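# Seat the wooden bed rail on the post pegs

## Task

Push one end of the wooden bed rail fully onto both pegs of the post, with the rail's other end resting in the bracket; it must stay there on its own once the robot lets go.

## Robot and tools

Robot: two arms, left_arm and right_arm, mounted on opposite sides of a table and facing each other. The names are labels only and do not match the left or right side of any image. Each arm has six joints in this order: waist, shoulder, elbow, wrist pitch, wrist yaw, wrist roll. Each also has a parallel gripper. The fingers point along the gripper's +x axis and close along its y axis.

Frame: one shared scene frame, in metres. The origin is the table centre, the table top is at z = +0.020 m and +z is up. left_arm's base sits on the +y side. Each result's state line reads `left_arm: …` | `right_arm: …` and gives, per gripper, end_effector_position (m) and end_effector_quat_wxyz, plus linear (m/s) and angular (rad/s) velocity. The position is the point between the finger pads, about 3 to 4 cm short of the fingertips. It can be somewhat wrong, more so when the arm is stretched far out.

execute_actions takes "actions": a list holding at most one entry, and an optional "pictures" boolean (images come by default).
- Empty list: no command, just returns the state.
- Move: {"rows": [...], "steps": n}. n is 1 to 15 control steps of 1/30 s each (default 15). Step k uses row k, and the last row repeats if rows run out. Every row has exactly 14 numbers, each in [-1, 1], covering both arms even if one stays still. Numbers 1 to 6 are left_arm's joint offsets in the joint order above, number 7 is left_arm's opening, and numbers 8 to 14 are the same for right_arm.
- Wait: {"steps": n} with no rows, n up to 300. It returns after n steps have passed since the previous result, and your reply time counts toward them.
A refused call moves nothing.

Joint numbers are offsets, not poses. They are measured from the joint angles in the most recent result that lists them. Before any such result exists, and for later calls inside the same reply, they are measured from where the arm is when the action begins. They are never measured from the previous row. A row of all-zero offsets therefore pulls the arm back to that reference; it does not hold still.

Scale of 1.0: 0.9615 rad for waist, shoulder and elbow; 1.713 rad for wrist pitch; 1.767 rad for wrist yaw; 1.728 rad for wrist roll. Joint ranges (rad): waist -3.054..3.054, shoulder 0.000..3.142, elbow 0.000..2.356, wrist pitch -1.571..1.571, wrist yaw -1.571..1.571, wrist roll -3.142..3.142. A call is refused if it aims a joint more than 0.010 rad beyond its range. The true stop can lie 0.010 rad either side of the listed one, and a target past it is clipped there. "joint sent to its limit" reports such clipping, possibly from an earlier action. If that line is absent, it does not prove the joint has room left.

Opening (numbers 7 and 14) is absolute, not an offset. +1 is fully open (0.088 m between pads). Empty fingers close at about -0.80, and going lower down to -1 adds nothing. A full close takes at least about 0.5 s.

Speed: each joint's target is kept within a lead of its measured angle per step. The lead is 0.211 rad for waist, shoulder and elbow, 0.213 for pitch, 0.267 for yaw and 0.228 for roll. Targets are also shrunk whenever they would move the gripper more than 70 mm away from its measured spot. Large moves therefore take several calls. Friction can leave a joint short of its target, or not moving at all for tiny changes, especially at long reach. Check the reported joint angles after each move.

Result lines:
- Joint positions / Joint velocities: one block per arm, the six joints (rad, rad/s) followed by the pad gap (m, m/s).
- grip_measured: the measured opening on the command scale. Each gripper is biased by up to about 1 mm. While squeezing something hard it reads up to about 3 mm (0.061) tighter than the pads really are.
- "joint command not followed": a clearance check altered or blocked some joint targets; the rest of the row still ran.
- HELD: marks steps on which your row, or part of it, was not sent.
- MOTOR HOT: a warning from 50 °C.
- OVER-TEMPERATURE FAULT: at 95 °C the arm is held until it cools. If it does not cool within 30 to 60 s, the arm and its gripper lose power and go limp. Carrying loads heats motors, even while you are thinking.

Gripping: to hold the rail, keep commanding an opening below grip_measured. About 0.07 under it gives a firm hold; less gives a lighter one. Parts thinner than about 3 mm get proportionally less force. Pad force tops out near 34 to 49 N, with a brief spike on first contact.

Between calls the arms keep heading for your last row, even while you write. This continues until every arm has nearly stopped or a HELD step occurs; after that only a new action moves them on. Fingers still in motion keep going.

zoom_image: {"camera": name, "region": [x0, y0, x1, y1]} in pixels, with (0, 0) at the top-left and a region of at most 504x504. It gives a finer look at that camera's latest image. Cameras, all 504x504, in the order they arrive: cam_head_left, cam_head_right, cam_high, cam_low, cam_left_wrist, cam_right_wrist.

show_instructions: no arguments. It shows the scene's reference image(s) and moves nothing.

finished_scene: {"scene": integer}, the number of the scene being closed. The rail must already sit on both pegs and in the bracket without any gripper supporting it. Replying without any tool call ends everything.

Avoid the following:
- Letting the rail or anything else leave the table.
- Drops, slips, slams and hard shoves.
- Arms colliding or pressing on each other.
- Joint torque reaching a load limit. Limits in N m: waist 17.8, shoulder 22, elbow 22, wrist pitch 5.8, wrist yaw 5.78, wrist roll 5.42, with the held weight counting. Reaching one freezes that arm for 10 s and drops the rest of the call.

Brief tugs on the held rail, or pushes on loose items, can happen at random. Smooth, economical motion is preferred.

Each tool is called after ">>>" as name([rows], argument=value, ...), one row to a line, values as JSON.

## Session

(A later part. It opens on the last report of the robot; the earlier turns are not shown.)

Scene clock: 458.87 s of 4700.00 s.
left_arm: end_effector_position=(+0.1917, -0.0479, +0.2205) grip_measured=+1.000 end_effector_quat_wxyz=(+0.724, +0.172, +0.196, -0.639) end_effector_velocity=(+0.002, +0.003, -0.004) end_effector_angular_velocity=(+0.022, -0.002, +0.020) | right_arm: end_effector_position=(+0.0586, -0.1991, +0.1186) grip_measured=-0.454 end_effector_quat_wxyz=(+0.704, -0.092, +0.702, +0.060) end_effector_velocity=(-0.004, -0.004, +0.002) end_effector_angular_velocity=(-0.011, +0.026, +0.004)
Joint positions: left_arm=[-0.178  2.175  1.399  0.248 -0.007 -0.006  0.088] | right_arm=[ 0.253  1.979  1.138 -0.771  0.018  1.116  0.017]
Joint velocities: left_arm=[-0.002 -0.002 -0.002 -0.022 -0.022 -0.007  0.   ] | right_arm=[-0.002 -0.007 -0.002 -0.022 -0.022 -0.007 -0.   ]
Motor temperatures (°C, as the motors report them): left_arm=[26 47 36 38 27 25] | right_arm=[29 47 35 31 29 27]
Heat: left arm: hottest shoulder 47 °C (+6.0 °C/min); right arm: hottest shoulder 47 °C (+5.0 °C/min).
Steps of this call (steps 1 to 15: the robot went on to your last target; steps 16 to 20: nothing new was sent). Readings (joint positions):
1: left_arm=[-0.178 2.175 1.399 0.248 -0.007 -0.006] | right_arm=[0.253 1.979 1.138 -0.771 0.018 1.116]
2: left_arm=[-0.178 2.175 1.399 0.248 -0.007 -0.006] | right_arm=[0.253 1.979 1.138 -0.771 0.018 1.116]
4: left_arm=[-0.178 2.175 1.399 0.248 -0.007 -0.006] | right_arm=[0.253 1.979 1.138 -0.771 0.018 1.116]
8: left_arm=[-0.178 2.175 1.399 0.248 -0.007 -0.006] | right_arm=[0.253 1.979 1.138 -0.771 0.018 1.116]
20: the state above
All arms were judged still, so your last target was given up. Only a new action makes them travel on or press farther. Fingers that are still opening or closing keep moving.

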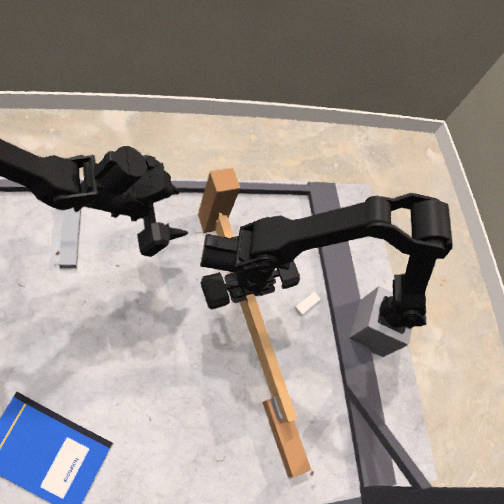

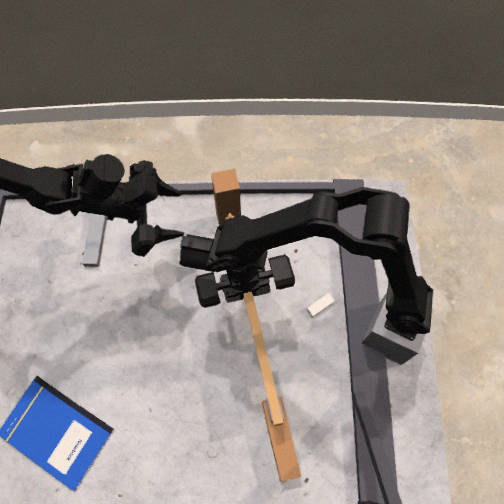

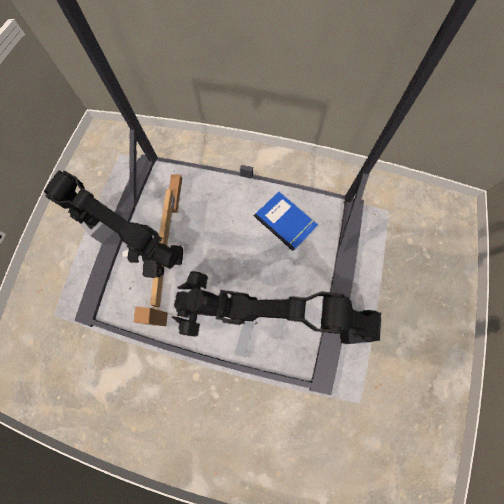

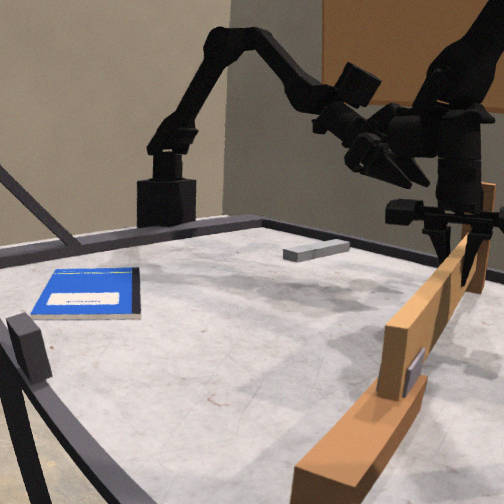

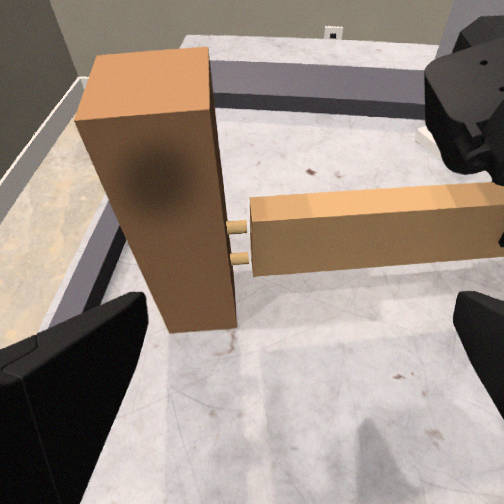

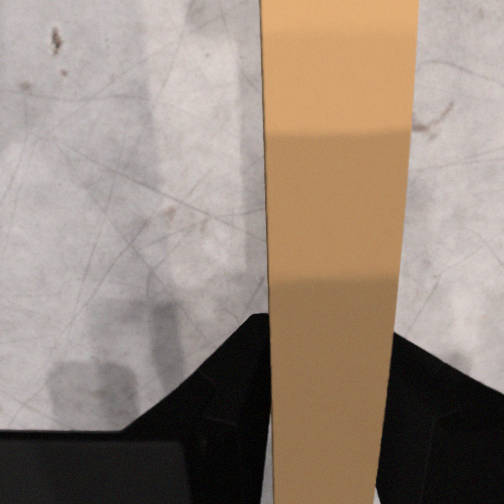

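>>> execute_actions([
  {"rows":[[0,0,0,0,0,0,1,0,-0.049,-0.043,0.032,0,0,-0.6]]},
], pictures=false)

>>> execute_actions([
  {"steps":20},
])

>>> zoom_image(camera="cam_left_wrist", region=[200, 180, 300, 290])

Scene clock: 470.50 s of 4700.00 s.
left_arm: end_effector_position=(+0.1917, -0.0479, +0.2205) grip_measured=+1.000 end_effector_quat_wxyz=(+0.724, +0.172, +0.196, -0.639) end_effector_velocity=(+0.005, +0.002, -0.004) end_effector_angular_velocity=(+0.013, -0.003, +0.025) | right_arm: end_effector_position=(+0.0583, -0.1981, +0.1187) grip_measured=-0.454 end_effector_quat_wxyz=(+0.707, -0.079, +0.699, +0.073) end_effector_velocity=(-0.001, -0.004, -0.001) end_effector_angular_velocity=(-0.010, +0.010, +0.005)
Joint positions: left_arm=[-0.178  2.175  1.399  0.248 -0.007 -0.006  0.088] | right_arm=[ 0.253  1.955  1.103 -0.722  0.014  1.116  0.017]
Joint velocities: left_arm=[ 0.002  0.002 -0.002 -0.007 -0.022 -0.007  0.   ] | right_arm=[-0.002 -0.002 -0.007 -0.007 -0.007 -0.007 -0.001]
Motor temperatures (°C, as the motors report them): left_arm=[26 49 36 39 27 25] | right_arm=[28 46 34 30 28 27]
Heat: left arm: hottest shoulder 49 °C (+6.1 °C/min); right arm: hottest shoulder 46 °C (+2.0 °C/min).
Steps of this call (steps 1 to 90: nothing new was sent; then 8.13 s passed at rest; steps 91 to 105: all 15 steps of this action). Readings (joint positions):
91: left_arm=[-0.178 2.175 1.399 0.248 -0.007 -0.006] | right_arm=[0.253 1.975 1.130 -0.759 0.017 1.116]
92: left_arm=[-0.178 2.175 1.399 0.248 -0.007 -0.006] | right_arm=[0.253 1.970 1.121 -0.747 0.017 1.116]
94: left_arm=[-0.178 2.175 1.399 0.248 -0.007 -0.006] | right_arm=[0.253 1.963 1.111 -0.734 0.016 1.116]
98: left_arm=[-0.178 2.175 1.399 0.248 -0.007 -0.006] | right_arm=[0.253 1.956 1.105 -0.725 0.014 1.116]
105: the state above

Scene clock: 471.17 s of 4700.00 s.
left_arm: end_effector_position=(+0.1917, -0.0479, +0.2205) grip_measured=+1.000 end_effector_quat_wxyz=(+0.724, +0.172, +0.196, -0.639) end_effector_velocity=(+0.000, +0.001, -0.001) end_effector_angular_velocity=(+0.006, +0.011, -0.000) | right_arm: end_effector_position=(+0.0583, -0.1981, +0.1186) grip_measured=-0.454 end_effector_quat_wxyz=(+0.707, -0.079, +0.699, +0.073) end_effector_velocity=(-0.001, -0.002, +0.002) end_effector_angular_velocity=(-0.001, +0.008, -0.010)
Joint positions: left_arm=[-0.178  2.175  1.399  0.248 -0.007 -0.006  0.088] | right_arm=[ 0.253  1.955  1.102 -0.722  0.014  1.116  0.017]
Joint velocities: left_arm=[ 0.002 -0.002 -0.002 -0.007  0.007 -0.007  0.   ] | right_arm=[-0.002 -0.007 -0.002 -0.007 -0.007  0.007 -0.   ]
Motor temperatures (°C, as the motors report them): left_arm=[26 49 36 39 27 25] | right_arm=[28 46 34 30 28 27]
Heat: left arm: hottest shoulder 49 °C (+6.0 °C/min); right arm: hottest shoulder 46 °C (+2.0 °C/min).
Steps of this call (steps 1 to 15: the robot went on to your last target; steps 16 to 20: nothing new was sent). Readings (joint positions):
1: left_arm=[-0.178 2.175 1.399 0.248 -0.007 -0.006] | right_arm=[0.253 1.955 1.103 -0.722 0.014 1.116]
2: left_arm=[-0.178 2.175 1.399 0.248 -0.007 -0.006] | right_arm=[0.253 1.955 1.103 -0.722 0.014 1.116]
4: left_arm=[-0.178 2.175 1.399 0.248 -0.007 -0.006] | right_arm=[0.253 1.955 1.102 -0.722 0.014 1.116]
8: left_arm=[-0.178 2.175 1.399 0.248 -0.007 -0.006] | right_arm=[0.253 1.955 1.102 -0.722 0.014 1.116]
20: the state above
All arms were judged still, so your last target was given up. Only a new action makes them travel on or press farther. Fingers that are still opening or closing keep moving.

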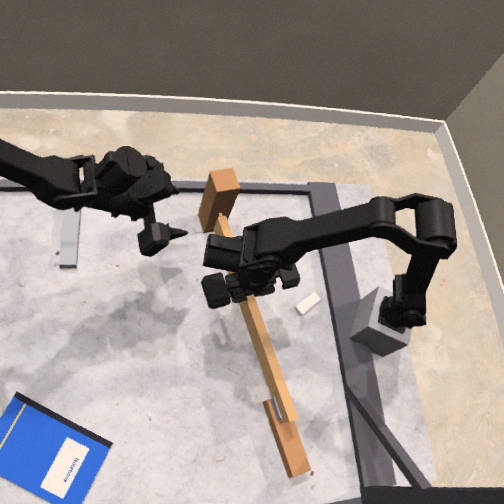

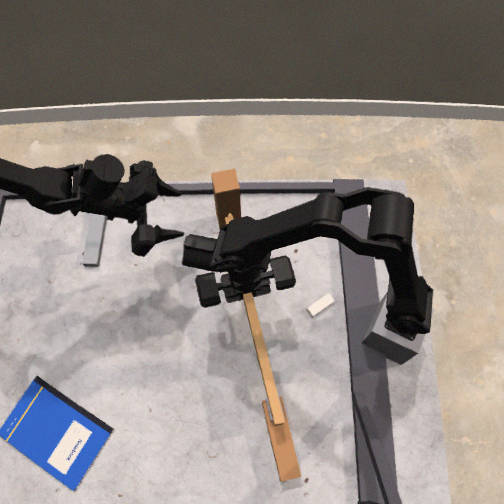

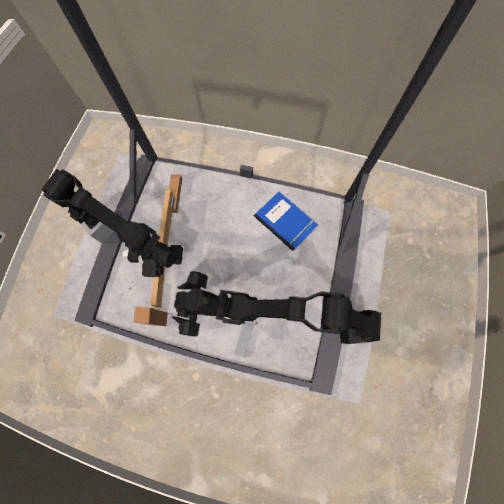

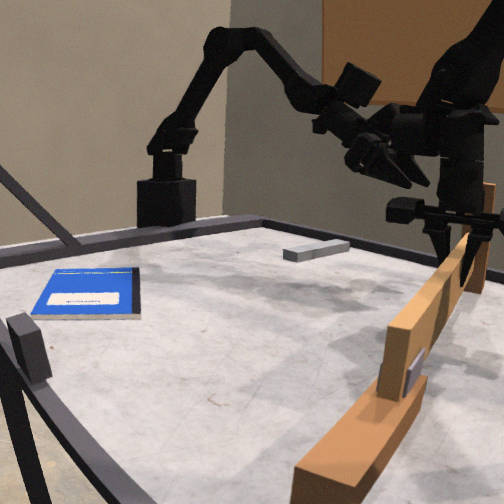

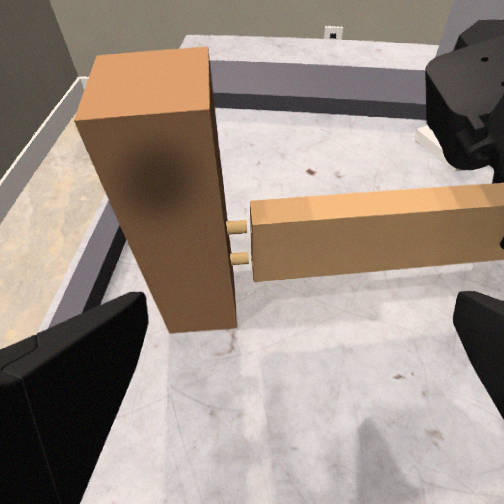

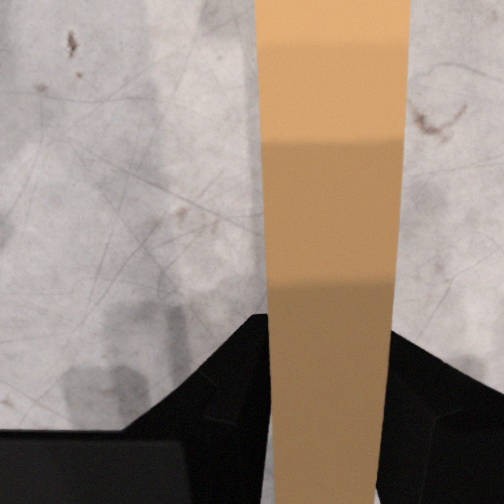

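Region (200, 180, 300, 290) of cam_left_wrist's 504x504 image, scaled by 4.582, with more detail than that image has; it fills the left 458 columns of this view, and the rest is white.

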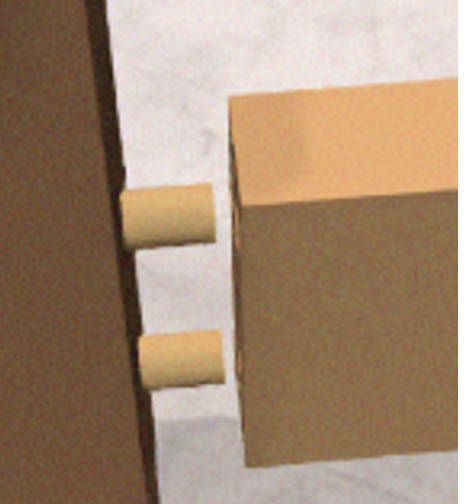

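>>> execute_actions([
  {"rows":[[0,0,0,0,0,0,1,0,-0.03,0,0,0,0,-0.6],[0,0,0,0,0,0,1,0,-0.03,0,0,0,0,-0.6],[0,0,0,0,0,0,1,0,-0.03,0,0,0,0,-0.6],[0,0,0,0,0,0,1,0,-0.03,0,0,0,0,-0.6],[0,0,0,0,0,0,1,0,-0.03,0,0,0,0,-0.6],[0,0,0,0,0,0,1,0,-0.03,0,0,0,0,-0.6],[0,0,0,0,0,0,1,0,-0.03,0,0,0,0,-0.6],[0,0,0,0,0,0,1,0,-0.03,0,0,0,0,-0.6],[0,0,0,0,0,0,1,-0.1,-0.03,0.0,0.002,0,-0.055,-0.6]]},
], pictures=false)

>>> execute_actions([
  {"steps":25},
])

>>> zoom_image(camera="cam_left_wrist", region=[200, 180, 300, 290])

Scene clock: 477.77 s of 4700.00 s.
left_arm: end_effector_position=(+0.1917, -0.0479, +0.2205) grip_measured=+1.000 end_effector_quat_wxyz=(+0.724, +0.172, +0.196, -0.639) end_effector_velocity=(-0.000, -0.000, +0.002) end_effector_angular_velocity=(-0.008, +0.002, +0.008) | right_arm: end_effector_position=(+0.0630, -0.1988, +0.1203) grip_measured=-0.454 end_effector_quat_wxyz=(+0.687, -0.078, +0.716, +0.092) end_effector_velocity=(-0.001, -0.002, +0.000) end_effector_angular_velocity=(+0.007, +0.036, +0.063)
Joint positions: left_arm=[-0.178  2.175  1.399  0.248 -0.007 -0.006  0.088] | right_arm=[ 0.211  1.949  1.102 -0.722 -0.046  1.048  0.017]
Joint velocities: left_arm=[-0.002 -0.002 -0.002  0.007 -0.007 -0.007  0.   ] | right_arm=[-0.017 -0.002 -0.002 -0.007 -0.037 -0.081 -0.   ]
Motor temperatures (°C, as the motors report them): left_arm=[26 50 37 39 27 25] | right_arm=[28 47 34 30 28 27]
Heat: left arm: hottest shoulder 50 °C (+6.0 °C/min); right arm: hottest shoulder 47 °C (+3.0 °C/min). Fold the left arm in close to its base before you think long.
MOTOR HOT: a motor of the left arm reached 50 °C. Now the hottest motor of the left arm, joint 2 (shoulder), reports 50 °C. The temperature limit of the motors' drives, at which the controller stops that arm, is 95 °C. To cool a motor, set the load down, stop pushing, or move to a pose that needs little force.
Steps of this call (steps 1 to 90: nothing new was sent; then 3.10 s passed at rest; steps 91 to 105: all 15 steps of this action). Readings (joint positions):
91: left_arm=[-0.178 2.175 1.399 0.248 -0.007 -0.006] | right_arm=[0.253 1.953 1.102 -0.722 0.014 1.116]
92: left_arm=[-0.178 2.175 1.399 0.248 -0.007 -0.006] | right_arm=[0.253 1.953 1.102 -0.722 0.014 1.116]
94: left_arm=[-0.178 2.175 1.399 0.248 -0.007 -0.006] | right_arm=[0.253 1.951 1.102 -0.722 0.012 1.115]
98: left_arm=[-0.178 2.175 1.399 0.248 -0.007 -0.006] | right_arm=[0.253 1.950 1.102 -0.722 0.012 1.115]
105: the state above

Scene clock: 478.60 s of 4700.00 s.
left_arm: end_effector_position=(+0.1917, -0.0479, +0.2205) grip_measured=+1.000 end_effector_quat_wxyz=(+0.724, +0.172, +0.196, -0.639) end_effector_velocity=(-0.000, -0.001, +0.001) end_effector_angular_velocity=(-0.008, +0.002, +0.008) | right_arm: end_effector_position=(+0.0631, -0.1989, +0.1204) grip_measured=-0.454 end_effector_quat_wxyz=(+0.686, -0.079, +0.717, +0.094) end_effector_velocity=(+0.002, -0.002, +0.002) end_effector_angular_velocity=(+0.000, +0.008, -0.005)
Joint positions: left_arm=[-0.178  2.175  1.399  0.248 -0.007 -0.006  0.088] | right_arm=[ 0.209  1.949  1.102 -0.723 -0.049  1.042  0.017]
Joint velocities: left_arm=[-0.002  0.002  0.002  0.007 -0.007 -0.007  0.   ] | right_arm=[-0.012 -0.007 -0.002 -0.007 -0.007 -0.007 -0.   ]
Motor temperatures (°C, as the motors report them): left_arm=[26 50 37 39 27 25] | right_arm=[28 47 34 30 28 27]
Heat: left arm: hottest shoulder 50 °C (+6.0 °C/min); right arm: hottest shoulder 47 °C (+3.0 °C/min). Fold the left arm in close to its base before you think long.
MOTOR HOT: still on. Now the hottest motor of the left arm, joint 2 (shoulder), reports 50 °C; a drive's own limit is 95 °C.
Steps of this call (steps 1 to 15: the robot went on to your last target; steps 16 to 25: nothing new was sent). Readings (joint positions):
1: left_arm=[-0.178 2.175 1.399 0.248 -0.007 -0.006] | right_arm=[0.210 1.949 1.102 -0.722 -0.046 1.046]
2: left_arm=[-0.178 2.175 1.399 0.248 -0.007 -0.006] | right_arm=[0.210 1.949 1.102 -0.722 -0.047 1.045]
4: left_arm=[-0.178 2.175 1.399 0.248 -0.007 -0.006] | right_arm=[0.209 1.949 1.102 -0.723 -0.048 1.043]
8: left_arm=[-0.178 2.175 1.399 0.248 -0.007 -0.006] | right_arm=[0.209 1.949 1.102 -0.723 -0.049 1.043]
25: the state above
All arms were judged still, so your last target was given up. Only a new action makes them travel on or press farther. Fingers that are still opening or closing keep moving.

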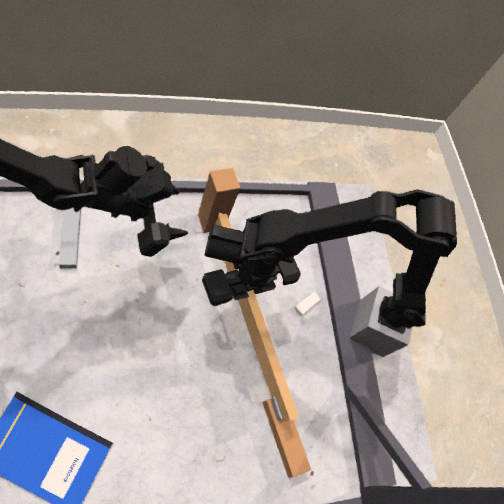

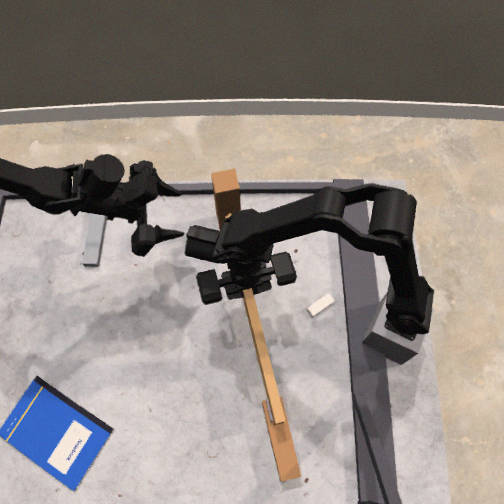

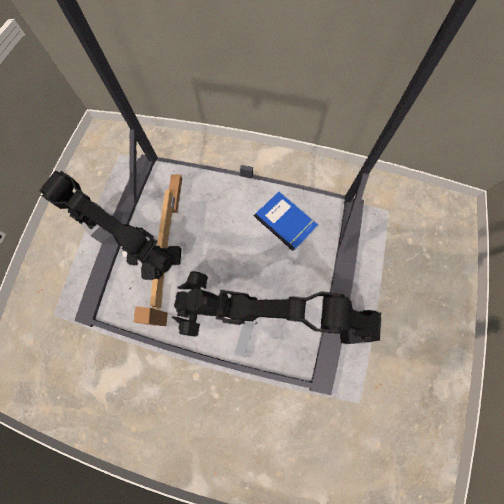

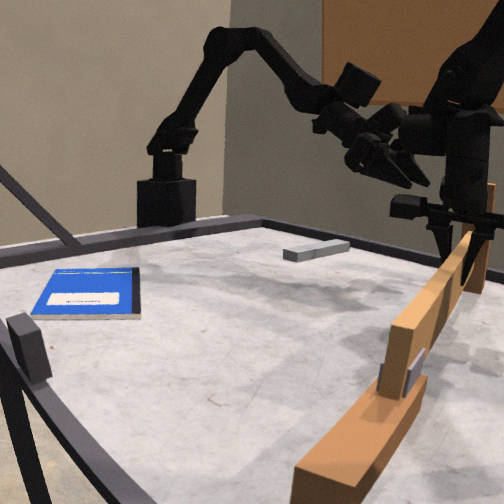

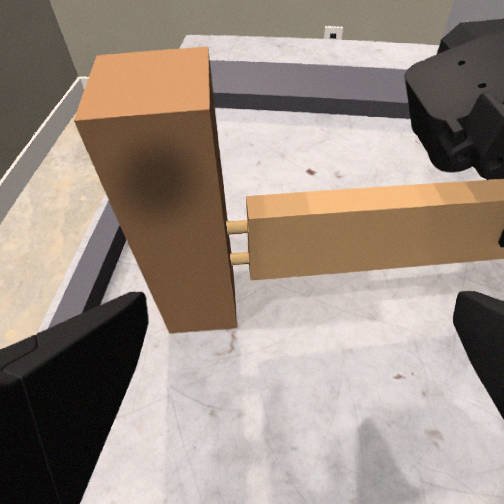

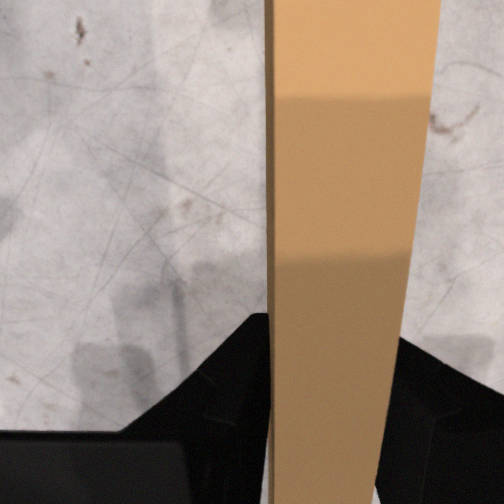

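Region (200, 180, 300, 290) of cam_left_wrist's 504x504 image, scaled by 4.582, with more detail than that image has; it fills the left 458 columns of this view, and the rest is white.

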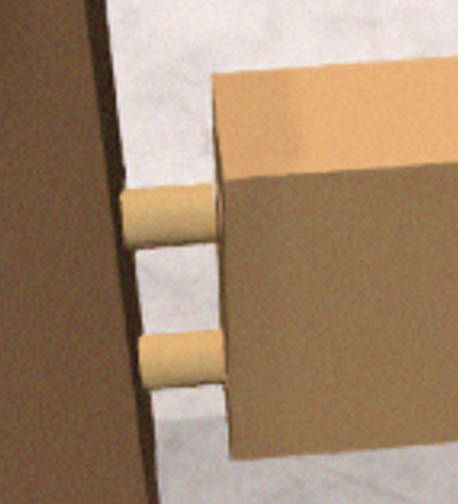

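>>> execute_actions([
  {"rows":[[0,0,0,0,0,0,1,0.05,0.021,0,0,0.02,0.04,-0.6]]},
], pictures=false)

>>> execute_actions([
  {"steps":20},
])

>>> zoom_image(camera="cam_left_wrist", region=[200, 180, 300, 290])

Scene clock: 482.87 s of 4700.00 s.
left_arm: end_effector_position=(+0.1917, -0.0479, +0.2205) grip_measured=+1.000 end_effector_quat_wxyz=(+0.724, +0.172, +0.196, -0.639) end_effector_velocity=(-0.001, +0.002, -0.005) end_effector_angular_velocity=(+0.023, -0.007, +0.000) | right_arm: end_effector_position=(+0.0550, -0.1978, +0.1171) grip_measured=-0.454 end_effector_quat_wxyz=(+0.698, -0.080, +0.708, +0.078) end_effector_velocity=(-0.001, -0.002, +0.000) end_effector_angular_velocity=(-0.005, +0.009, -0.010)
Joint positions: left_arm=[-0.178  2.175  1.399  0.248 -0.007 -0.006  0.088] | right_arm=[ 0.251  1.959  1.102 -0.721 -0.013  1.105  0.017]
Joint velocities: left_arm=[-0.002  0.002  0.002 -0.022 -0.007  0.007  0.   ] | right_arm=[-0.002 -0.002 -0.002 -0.007 -0.007  0.007 -0.   ]
Motor temperatures (°C, as the motors report them): left_arm=[26 51 37 39 27 25] | right_arm=[29 48 34 30 30 27]
Heat: left arm: hottest shoulder 51 °C (+7.0 °C/min); right arm: hottest shoulder 48 °C (+5.0 °C/min). Fold the left arm in close to its base before you think long.
MOTOR HOT: still on. Now the hottest motor of the left arm, joint 2 (shoulder), reports 51 °C; a drive's own limit is 95 °C.
Steps of this call (steps 1 to 90: nothing new was sent; then 0.77 s passed at rest; steps 91 to 105: all 15 steps of this action). Readings (joint positions):
91: left_arm=[-0.178 2.175 1.399 0.248 -0.007 -0.006] | right_arm=[0.217 1.950 1.102 -0.723 -0.040 1.059]
92: left_arm=[-0.178 2.175 1.399 0.248 -0.007 -0.006] | right_arm=[0.228 1.951 1.102 -0.722 -0.021 1.074]
94: left_arm=[-0.178 2.175 1.399 0.248 -0.007 -0.006] | right_arm=[0.239 1.953 1.102 -0.719 -0.012 1.089]
98: left_arm=[-0.178 2.175 1.399 0.248 -0.007 -0.006] | right_arm=[0.248 1.958 1.102 -0.720 -0.012 1.101]
105: the state above

Scene clock: 483.53 s of 4700.00 s.
left_arm: end_effector_position=(+0.1917, -0.0479, +0.2205) grip_measured=+1.000 end_effector_quat_wxyz=(+0.724, +0.172, +0.196, -0.639) end_effector_velocity=(-0.000, +0.000, +0.001) end_effector_angular_velocity=(+0.002, +0.003, +0.008) | right_arm: end_effector_position=(+0.0550, -0.1978, +0.1169) grip_measured=-0.454 end_effector_quat_wxyz=(+0.697, -0.080, +0.708, +0.078) end_effector_velocity=(+0.003, -0.001, +0.001) end_effector_angular_velocity=(-0.004, -0.006, +0.015)
Joint positions: left_arm=[-0.178  2.175  1.399  0.248 -0.007 -0.006  0.088] | right_arm=[ 0.251  1.96   1.102 -0.721 -0.013  1.105  0.017]
Joint velocities: left_arm=[-0.002 -0.002  0.002 -0.007 -0.007 -0.007  0.   ] | right_arm=[-0.007 -0.002  0.002 -0.007  0.007 -0.022 -0.   ]
Motor temperatures (°C, as the motors report them): left_arm=[26 51 37 39 27 25] | right_arm=[29 48 34 30 29 27]
Heat: left arm: hottest shoulder 51 °C (+7.1 °C/min); right arm: hottest shoulder 48 °C (+5.0 °C/min). Fold the left arm in close to its base before you think long.
MOTOR HOT: still on. Now the hottest motor of the left arm, joint 2 (shoulder), reports 51 °C; a drive's own limit is 95 °C.
Steps of this call (steps 1 to 15: the robot went on to your last target; steps 16 to 20: nothing new was sent). Readings (joint positions):
1: left_arm=[-0.178 2.175 1.399 0.248 -0.007 -0.006] | right_arm=[0.251 1.959 1.102 -0.721 -0.013 1.105]
2: left_arm=[-0.178 2.175 1.399 0.248 -0.007 -0.006] | right_arm=[0.251 1.959 1.102 -0.721 -0.013 1.105]
4: left_arm=[-0.178 2.175 1.399 0.248 -0.007 -0.006] | right_arm=[0.251 1.960 1.102 -0.721 -0.013 1.105]
8: left_arm=[-0.178 2.175 1.399 0.248 -0.007 -0.006] | right_arm=[0.251 1.960 1.102 -0.721 -0.013 1.105]
20: the state above
All arms were judged still, so your last target was given up. Only a new action makes them travel on or press farther. Fingers that are still opening or closing keep moving.

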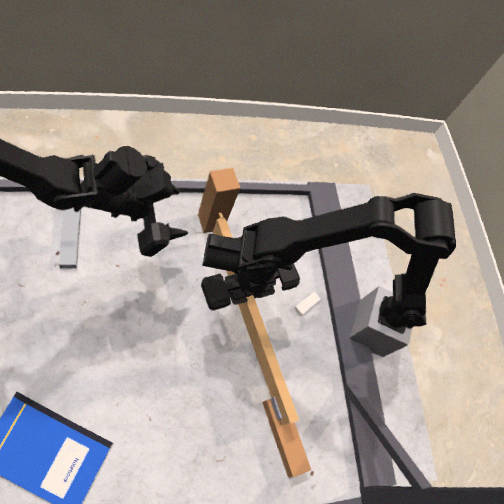

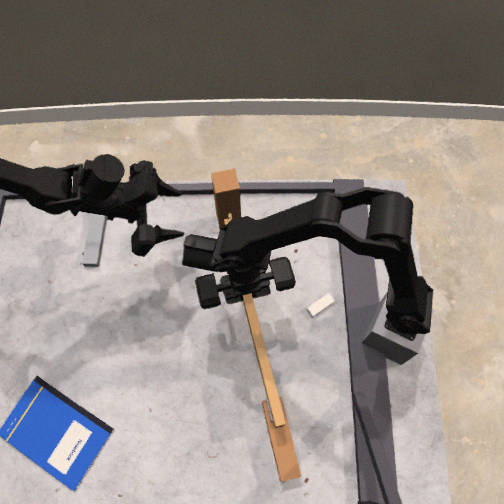

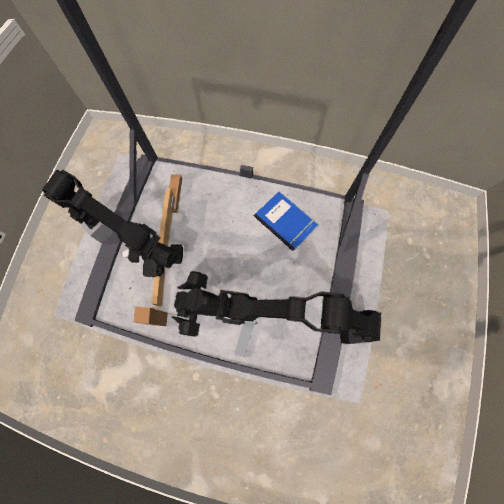

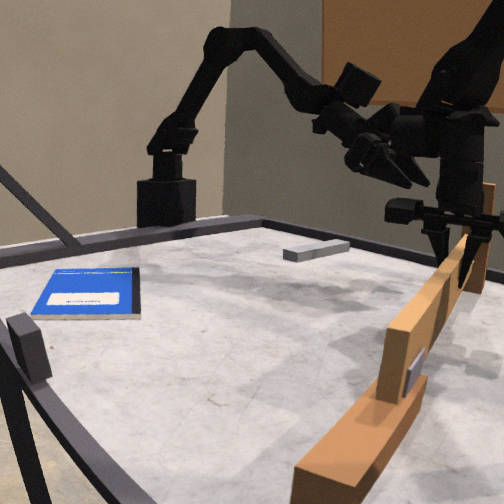

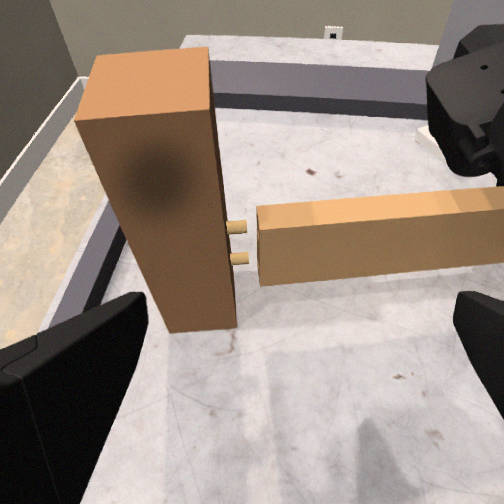

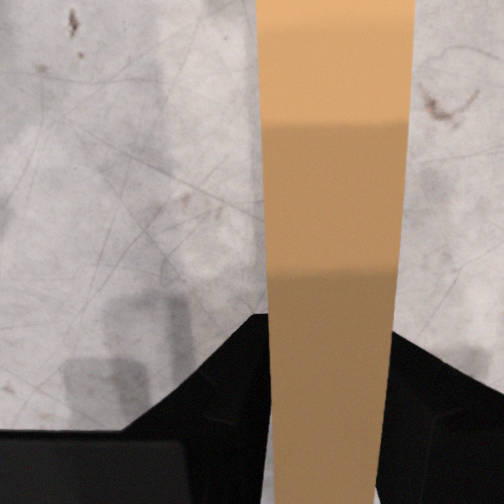

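Region (200, 180, 300, 290) of cam_left_wrist's 504x504 image, scaled by 4.582, with more detail than that image has; it fills the left 458 columns of this view, and the rest is white.

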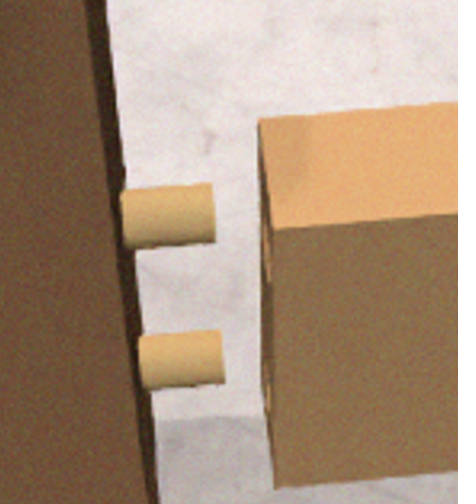

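>>> execute_actions([
  {"rows":[[0,0,0,0,0,0,1,-0.055,-0.033,0,0,0,-0.025,-0.6]]},
], pictures=false)

>>> execute_actions([
  {"steps":20},
])

>>> zoom_image(camera="cam_left_wrist", region=[200, 180, 300, 290])

Scene clock: 489.97 s of 4700.00 s.
left_arm: end_effector_position=(+0.1917, -0.0479, +0.2205) grip_measured=+1.000 end_effector_quat_wxyz=(+0.724, +0.172, +0.196, -0.639) end_effector_velocity=(+0.004, +0.003, -0.001) end_effector_angular_velocity=(+0.016, +0.010, +0.032) | right_arm: end_effector_position=(+0.0642, -0.2000, +0.1176) grip_measured=-0.454 end_effector_quat_wxyz=(+0.692, -0.074, +0.714, +0.079) end_effector_velocity=(-0.002, -0.005, +0.000) end_effector_angular_velocity=(-0.019, +0.013, +0.005)
Joint positions: left_arm=[-0.178  2.175  1.399  0.248 -0.007 -0.006  0.088] | right_arm=[ 0.213  1.958  1.102 -0.721 -0.032  1.073  0.017]
Joint velocities: left_arm=[ 0.002 -0.007 -0.002 -0.022 -0.022 -0.022  0.   ] | right_arm=[-0.002 -0.002 -0.002 -0.022 -0.007 -0.007 -0.   ]
Motor temperatures (°C, as the motors report them): left_arm=[26 51 37 39 27 25] | right_arm=[29 47 34 30 29 27]
Heat: left arm: hottest shoulder 51 °C (+6.0 °C/min); right arm: hottest shoulder 47 °C (+4.0 °C/min). Fold the left arm in close to its base before you think long.
MOTOR HOT: still on. Now the hottest motor of the left arm, joint 2 (shoulder), reports 51 °C; a drive's own limit is 95 °C.
Steps of this call (steps 1 to 90: nothing new was sent; then 2.93 s passed at rest; steps 91 to 105: all 15 steps of this action). Readings (joint positions):
91: left_arm=[-0.178 2.175 1.399 0.248 -0.007 -0.006] | right_arm=[0.246 1.959 1.102 -0.721 -0.019 1.099]
92: left_arm=[-0.178 2.175 1.399 0.248 -0.007 -0.006] | right_arm=[0.238 1.959 1.102 -0.721 -0.022 1.091]
94: left_arm=[-0.178 2.175 1.399 0.248 -0.007 -0.006] | right_arm=[0.218 1.959 1.102 -0.721 -0.027 1.081]
98: left_arm=[-0.178 2.175 1.399 0.248 -0.007 -0.006] | right_arm=[0.213 1.958 1.102 -0.721 -0.032 1.074]
105: the state above

Scene clock: 490.63 s of 4700.00 s.
left_arm: end_effector_position=(+0.1917, -0.0479, +0.2205) grip_measured=+1.000 end_effector_quat_wxyz=(+0.724, +0.172, +0.196, -0.639) end_effector_velocity=(+0.005, +0.001, +0.001) end_effector_angular_velocity=(+0.003, -0.004, +0.025) | right_arm: end_effector_position=(+0.0642, -0.2000, +0.1176) grip_measured=-0.454 end_effector_quat_wxyz=(+0.692, -0.075, +0.714, +0.079) end_effector_velocity=(-0.001, -0.001, +0.002) end_effector_angular_velocity=(-0.000, +0.008, +0.005)
Joint positions: left_arm=[-0.178  2.175  1.399  0.248 -0.007 -0.006  0.088] | right_arm=[ 0.213  1.958  1.102 -0.721 -0.032  1.073  0.017]
Joint velocities: left_arm=[ 0.002 -0.002  0.002 -0.007 -0.022 -0.007  0.   ] | right_arm=[-0.002 -0.007 -0.002 -0.007 -0.007 -0.007 -0.   ]
Motor temperatures (°C, as the motors report them): left_arm=[26 51 37 39 27 25] | right_arm=[29 47 34 30 29 27]
Heat: left arm: hottest shoulder 51 °C (+6.0 °C/min); right arm: hottest shoulder 47 °C (+4.0 °C/min). Fold the left arm in close to its base before you think long.
MOTOR HOT: still on. Now the hottest motor of the left arm, joint 2 (shoulder), reports 51 °C; a drive's own limit is 95 °C.
Steps of this call (steps 1 to 15: the robot went on to your last target; steps 16 to 20: nothing new was sent). Readings (joint positions):
1: left_arm=[-0.178 2.175 1.399 0.248 -0.007 -0.006] | right_arm=[0.213 1.958 1.102 -0.721 -0.032 1.073]
2: left_arm=[-0.178 2.175 1.399 0.248 -0.007 -0.006] | right_arm=[0.213 1.958 1.102 -0.721 -0.032 1.073]
4: left_arm=[-0.178 2.175 1.399 0.248 -0.007 -0.006] | right_arm=[0.213 1.958 1.102 -0.721 -0.032 1.073]
8: left_arm=[-0.178 2.175 1.399 0.248 -0.007 -0.006] | right_arm=[0.213 1.958 1.102 -0.721 -0.032 1.073]
20: the state above
All arms were judged still, so your last target was given up. Only a new action makes them travel on or press farther. Fingers that are still opening or closing keep moving.

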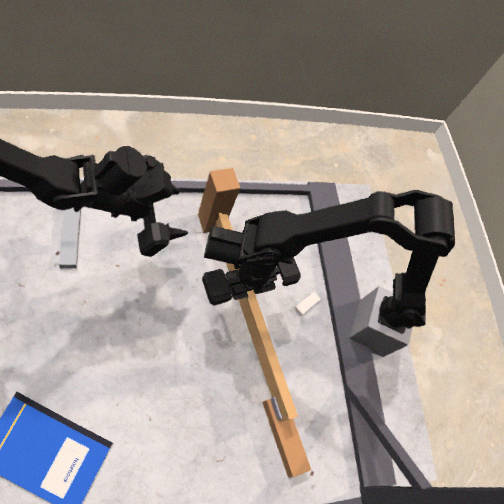

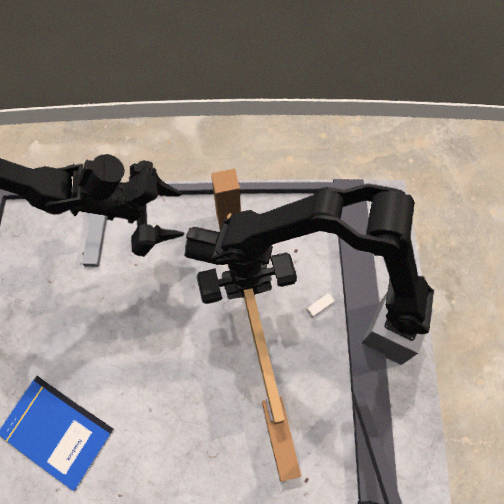

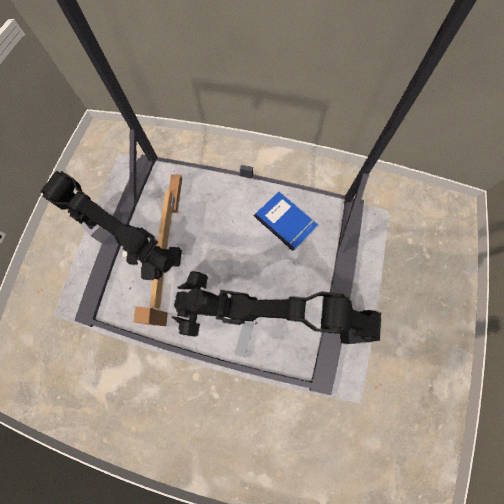

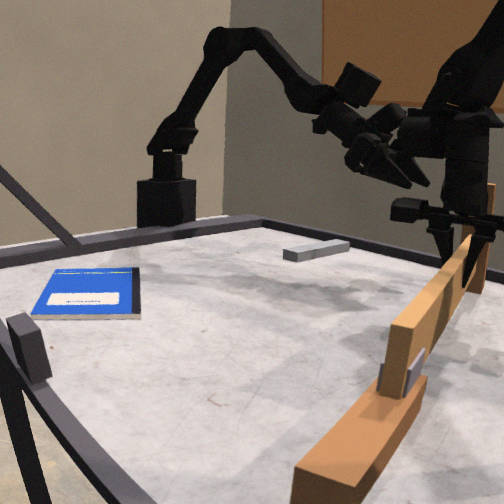

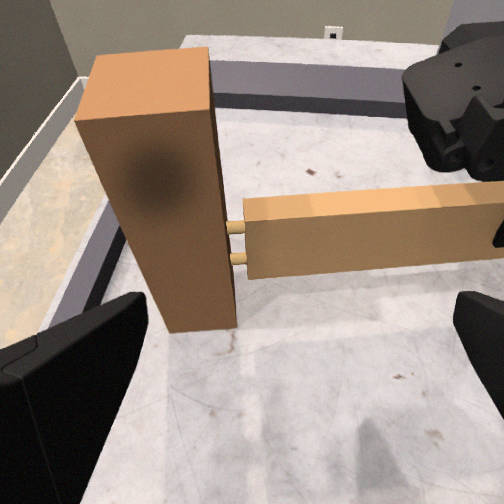

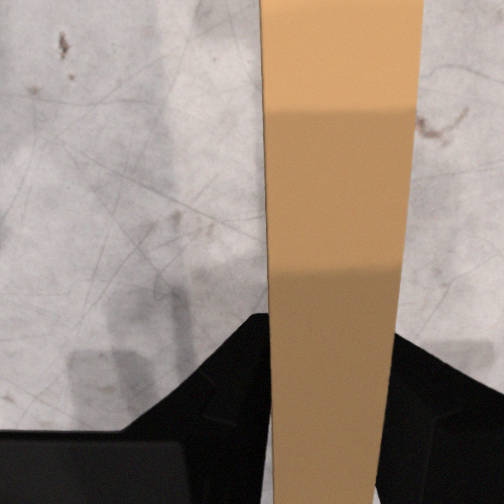

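Region (200, 180, 300, 290) of cam_left_wrist's 504x504 image, scaled by 4.582, with more detail than that image has; it fills the left 458 columns of this view, and the rest is white.

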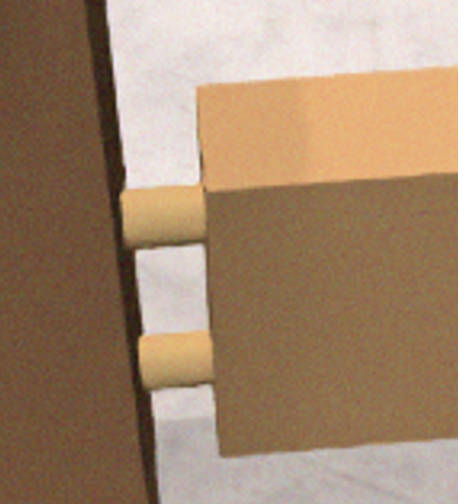

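>>> execute_actions([
  {"rows":[[0,0,0,0,0,0,1,-0.04,-0.04,0,0.006,0,-0.02,-0.6]]},
], pictures=false)

>>> execute_actions([
  {"steps":20},
])

>>> zoom_image(camera="cam_left_wrist", region=[200, 180, 300, 290])

Scene clock: 493.43 s of 4700.00 s.
left_arm: end_effector_position=(+0.1917, -0.0479, +0.2205) grip_measured=+1.000 end_effector_quat_wxyz=(+0.724, +0.172, +0.196, -0.639) end_effector_velocity=(-0.003, -0.000, +0.001) end_effector_angular_velocity=(+0.001, +0.010, -0.005) | right_arm: end_effector_position=(+0.0652, -0.1999, +0.1191) grip_measured=-0.454 end_effector_quat_wxyz=(+0.685, -0.072, +0.720, +0.086) end_effector_velocity=(-0.001, -0.002, +0.000) end_effector_angular_velocity=(-0.005, +0.009, +0.005)
Joint positions: left_arm=[-0.178  2.175  1.399  0.248 -0.007 -0.006  0.088] | right_arm=[ 0.199  1.952  1.101 -0.72  -0.054  1.053  0.017]
Joint velocities: left_arm=[-0.002 -0.002  0.002 -0.007  0.007 -0.007  0.   ] | right_arm=[-0.002 -0.002 -0.002 -0.007 -0.007 -0.007 -0.   ]
Motor temperatures (°C, as the motors report them): left_arm=[26 52 37 39 27 25] | right_arm=[29 48 34 30 29 27]
Heat: left arm: hottest shoulder 52 °C (+7.1 °C/min); right arm: hottest shoulder 48 °C (+4.0 °C/min). Fold the left arm in close to its base before you think long.
MOTOR HOT: still on. Now the hottest motor of the left arm, joint 2 (shoulder), reports 52 °C; a drive's own limit is 95 °C.
Steps of this call (steps 1 to 69: nothing new was sent; steps 70 to 84: all 15 steps of this action). Readings (joint positions):
70: left_arm=[-0.178 2.175 1.399 0.248 -0.007 -0.006] | right_arm=[0.210 1.957 1.102 -0.721 -0.035 1.067]
71: left_arm=[-0.178 2.175 1.399 0.248 -0.007 -0.006] | right_arm=[0.206 1.956 1.102 -0.721 -0.042 1.063]
73: left_arm=[-0.178 2.175 1.399 0.248 -0.007 -0.006] | right_arm=[0.201 1.953 1.101 -0.721 -0.051 1.058]
77: left_arm=[-0.178 2.175 1.399 0.248 -0.007 -0.006] | right_arm=[0.200 1.953 1.101 -0.720 -0.054 1.054]
84: the state above

Scene clock: 494.10 s of 4700.00 s.
left_arm: end_effector_position=(+0.1917, -0.0479, +0.2205) grip_measured=+1.000 end_effector_quat_wxyz=(+0.724, +0.172, +0.196, -0.639) end_effector_velocity=(-0.000, +0.001, -0.001) end_effector_angular_velocity=(+0.007, +0.003, +0.008) | right_arm: end_effector_position=(+0.0652, -0.1999, +0.1191) grip_measured=-0.454 end_effector_quat_wxyz=(+0.685, -0.072, +0.720, +0.086) end_effector_velocity=(-0.003, -0.001, +0.000) end_effector_angular_velocity=(-0.000, +0.023, +0.005)
Joint positions: left_arm=[-0.178  2.175  1.399  0.248 -0.007 -0.006  0.088] | right_arm=[ 0.199  1.952  1.101 -0.72  -0.054  1.053  0.017]
Joint velocities: left_arm=[-0.002 -0.002 -0.002 -0.007 -0.007 -0.007  0.   ] | right_arm=[-0.002 -0.002 -0.002 -0.007 -0.022 -0.007  0.   ]
Motor temperatures (°C, as the motors report them): left_arm=[26 52 37 39 27 25] | right_arm=[29 48 34 30 29 27]
Heat: left arm: hottest shoulder 52 °C (+7.1 °C/min); right arm: hottest shoulder 48 °C (+4.1 °C/min). Fold the left arm in close to its base before you think long.
MOTOR HOT: still on. Now the hottest motor of the left arm, joint 2 (shoulder), reports 52 °C; a drive's own limit is 95 °C.
Steps of this call (steps 1 to 15: the robot went on to your last target; steps 16 to 20: nothing new was sent). Readings (joint positions):
1: left_arm=[-0.178 2.175 1.399 0.248 -0.007 -0.006] | right_arm=[0.199 1.952 1.101 -0.720 -0.054 1.053]
2: left_arm=[-0.178 2.175 1.399 0.248 -0.007 -0.006] | right_arm=[0.199 1.952 1.101 -0.720 -0.054 1.053]
4: left_arm=[-0.178 2.175 1.399 0.248 -0.007 -0.006] | right_arm=[0.199 1.952 1.101 -0.720 -0.054 1.053]
8: left_arm=[-0.178 2.175 1.399 0.248 -0.007 -0.006] | right_arm=[0.199 1.952 1.101 -0.720 -0.054 1.053]
20: the state above
All arms were judged still, so your last target was given up. Only a new action makes them travel on or press farther. Fingers that are still opening or closing keep moving.

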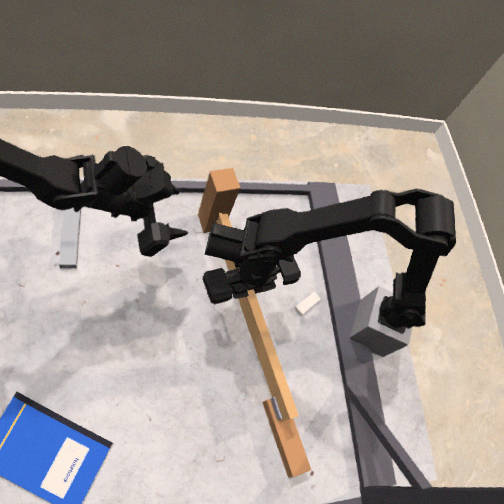

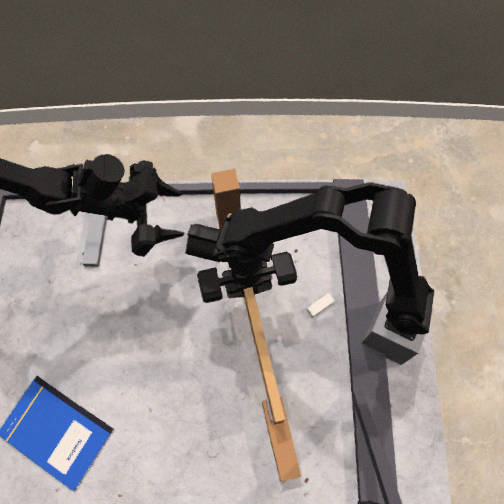

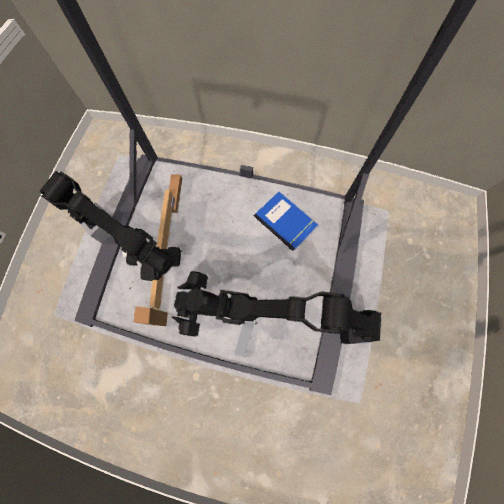

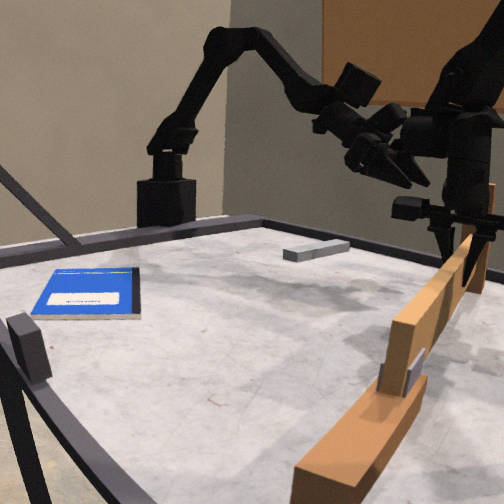

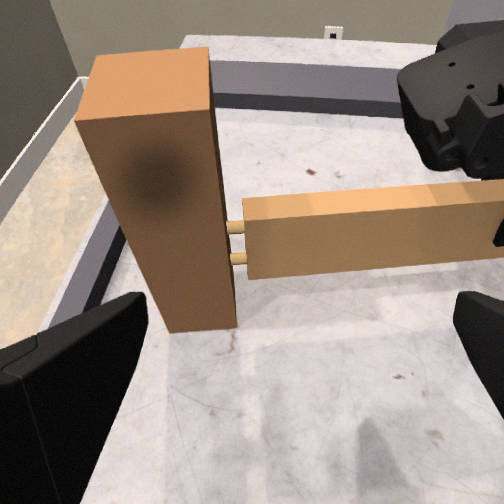

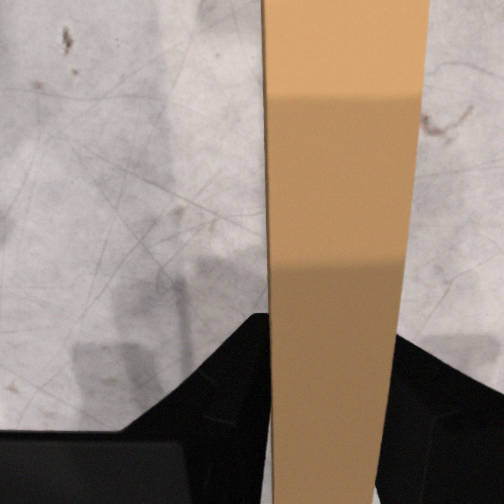

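Region (200, 180, 300, 290) of cam_left_wrist's 504x504 image, scaled by 4.582, with more detail than that image has; it fills the left 458 columns of this view, and the rest is white.

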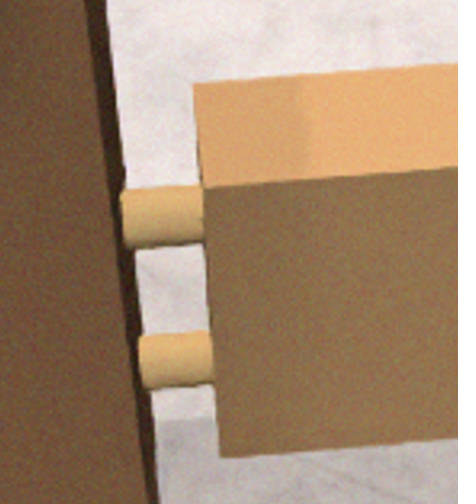

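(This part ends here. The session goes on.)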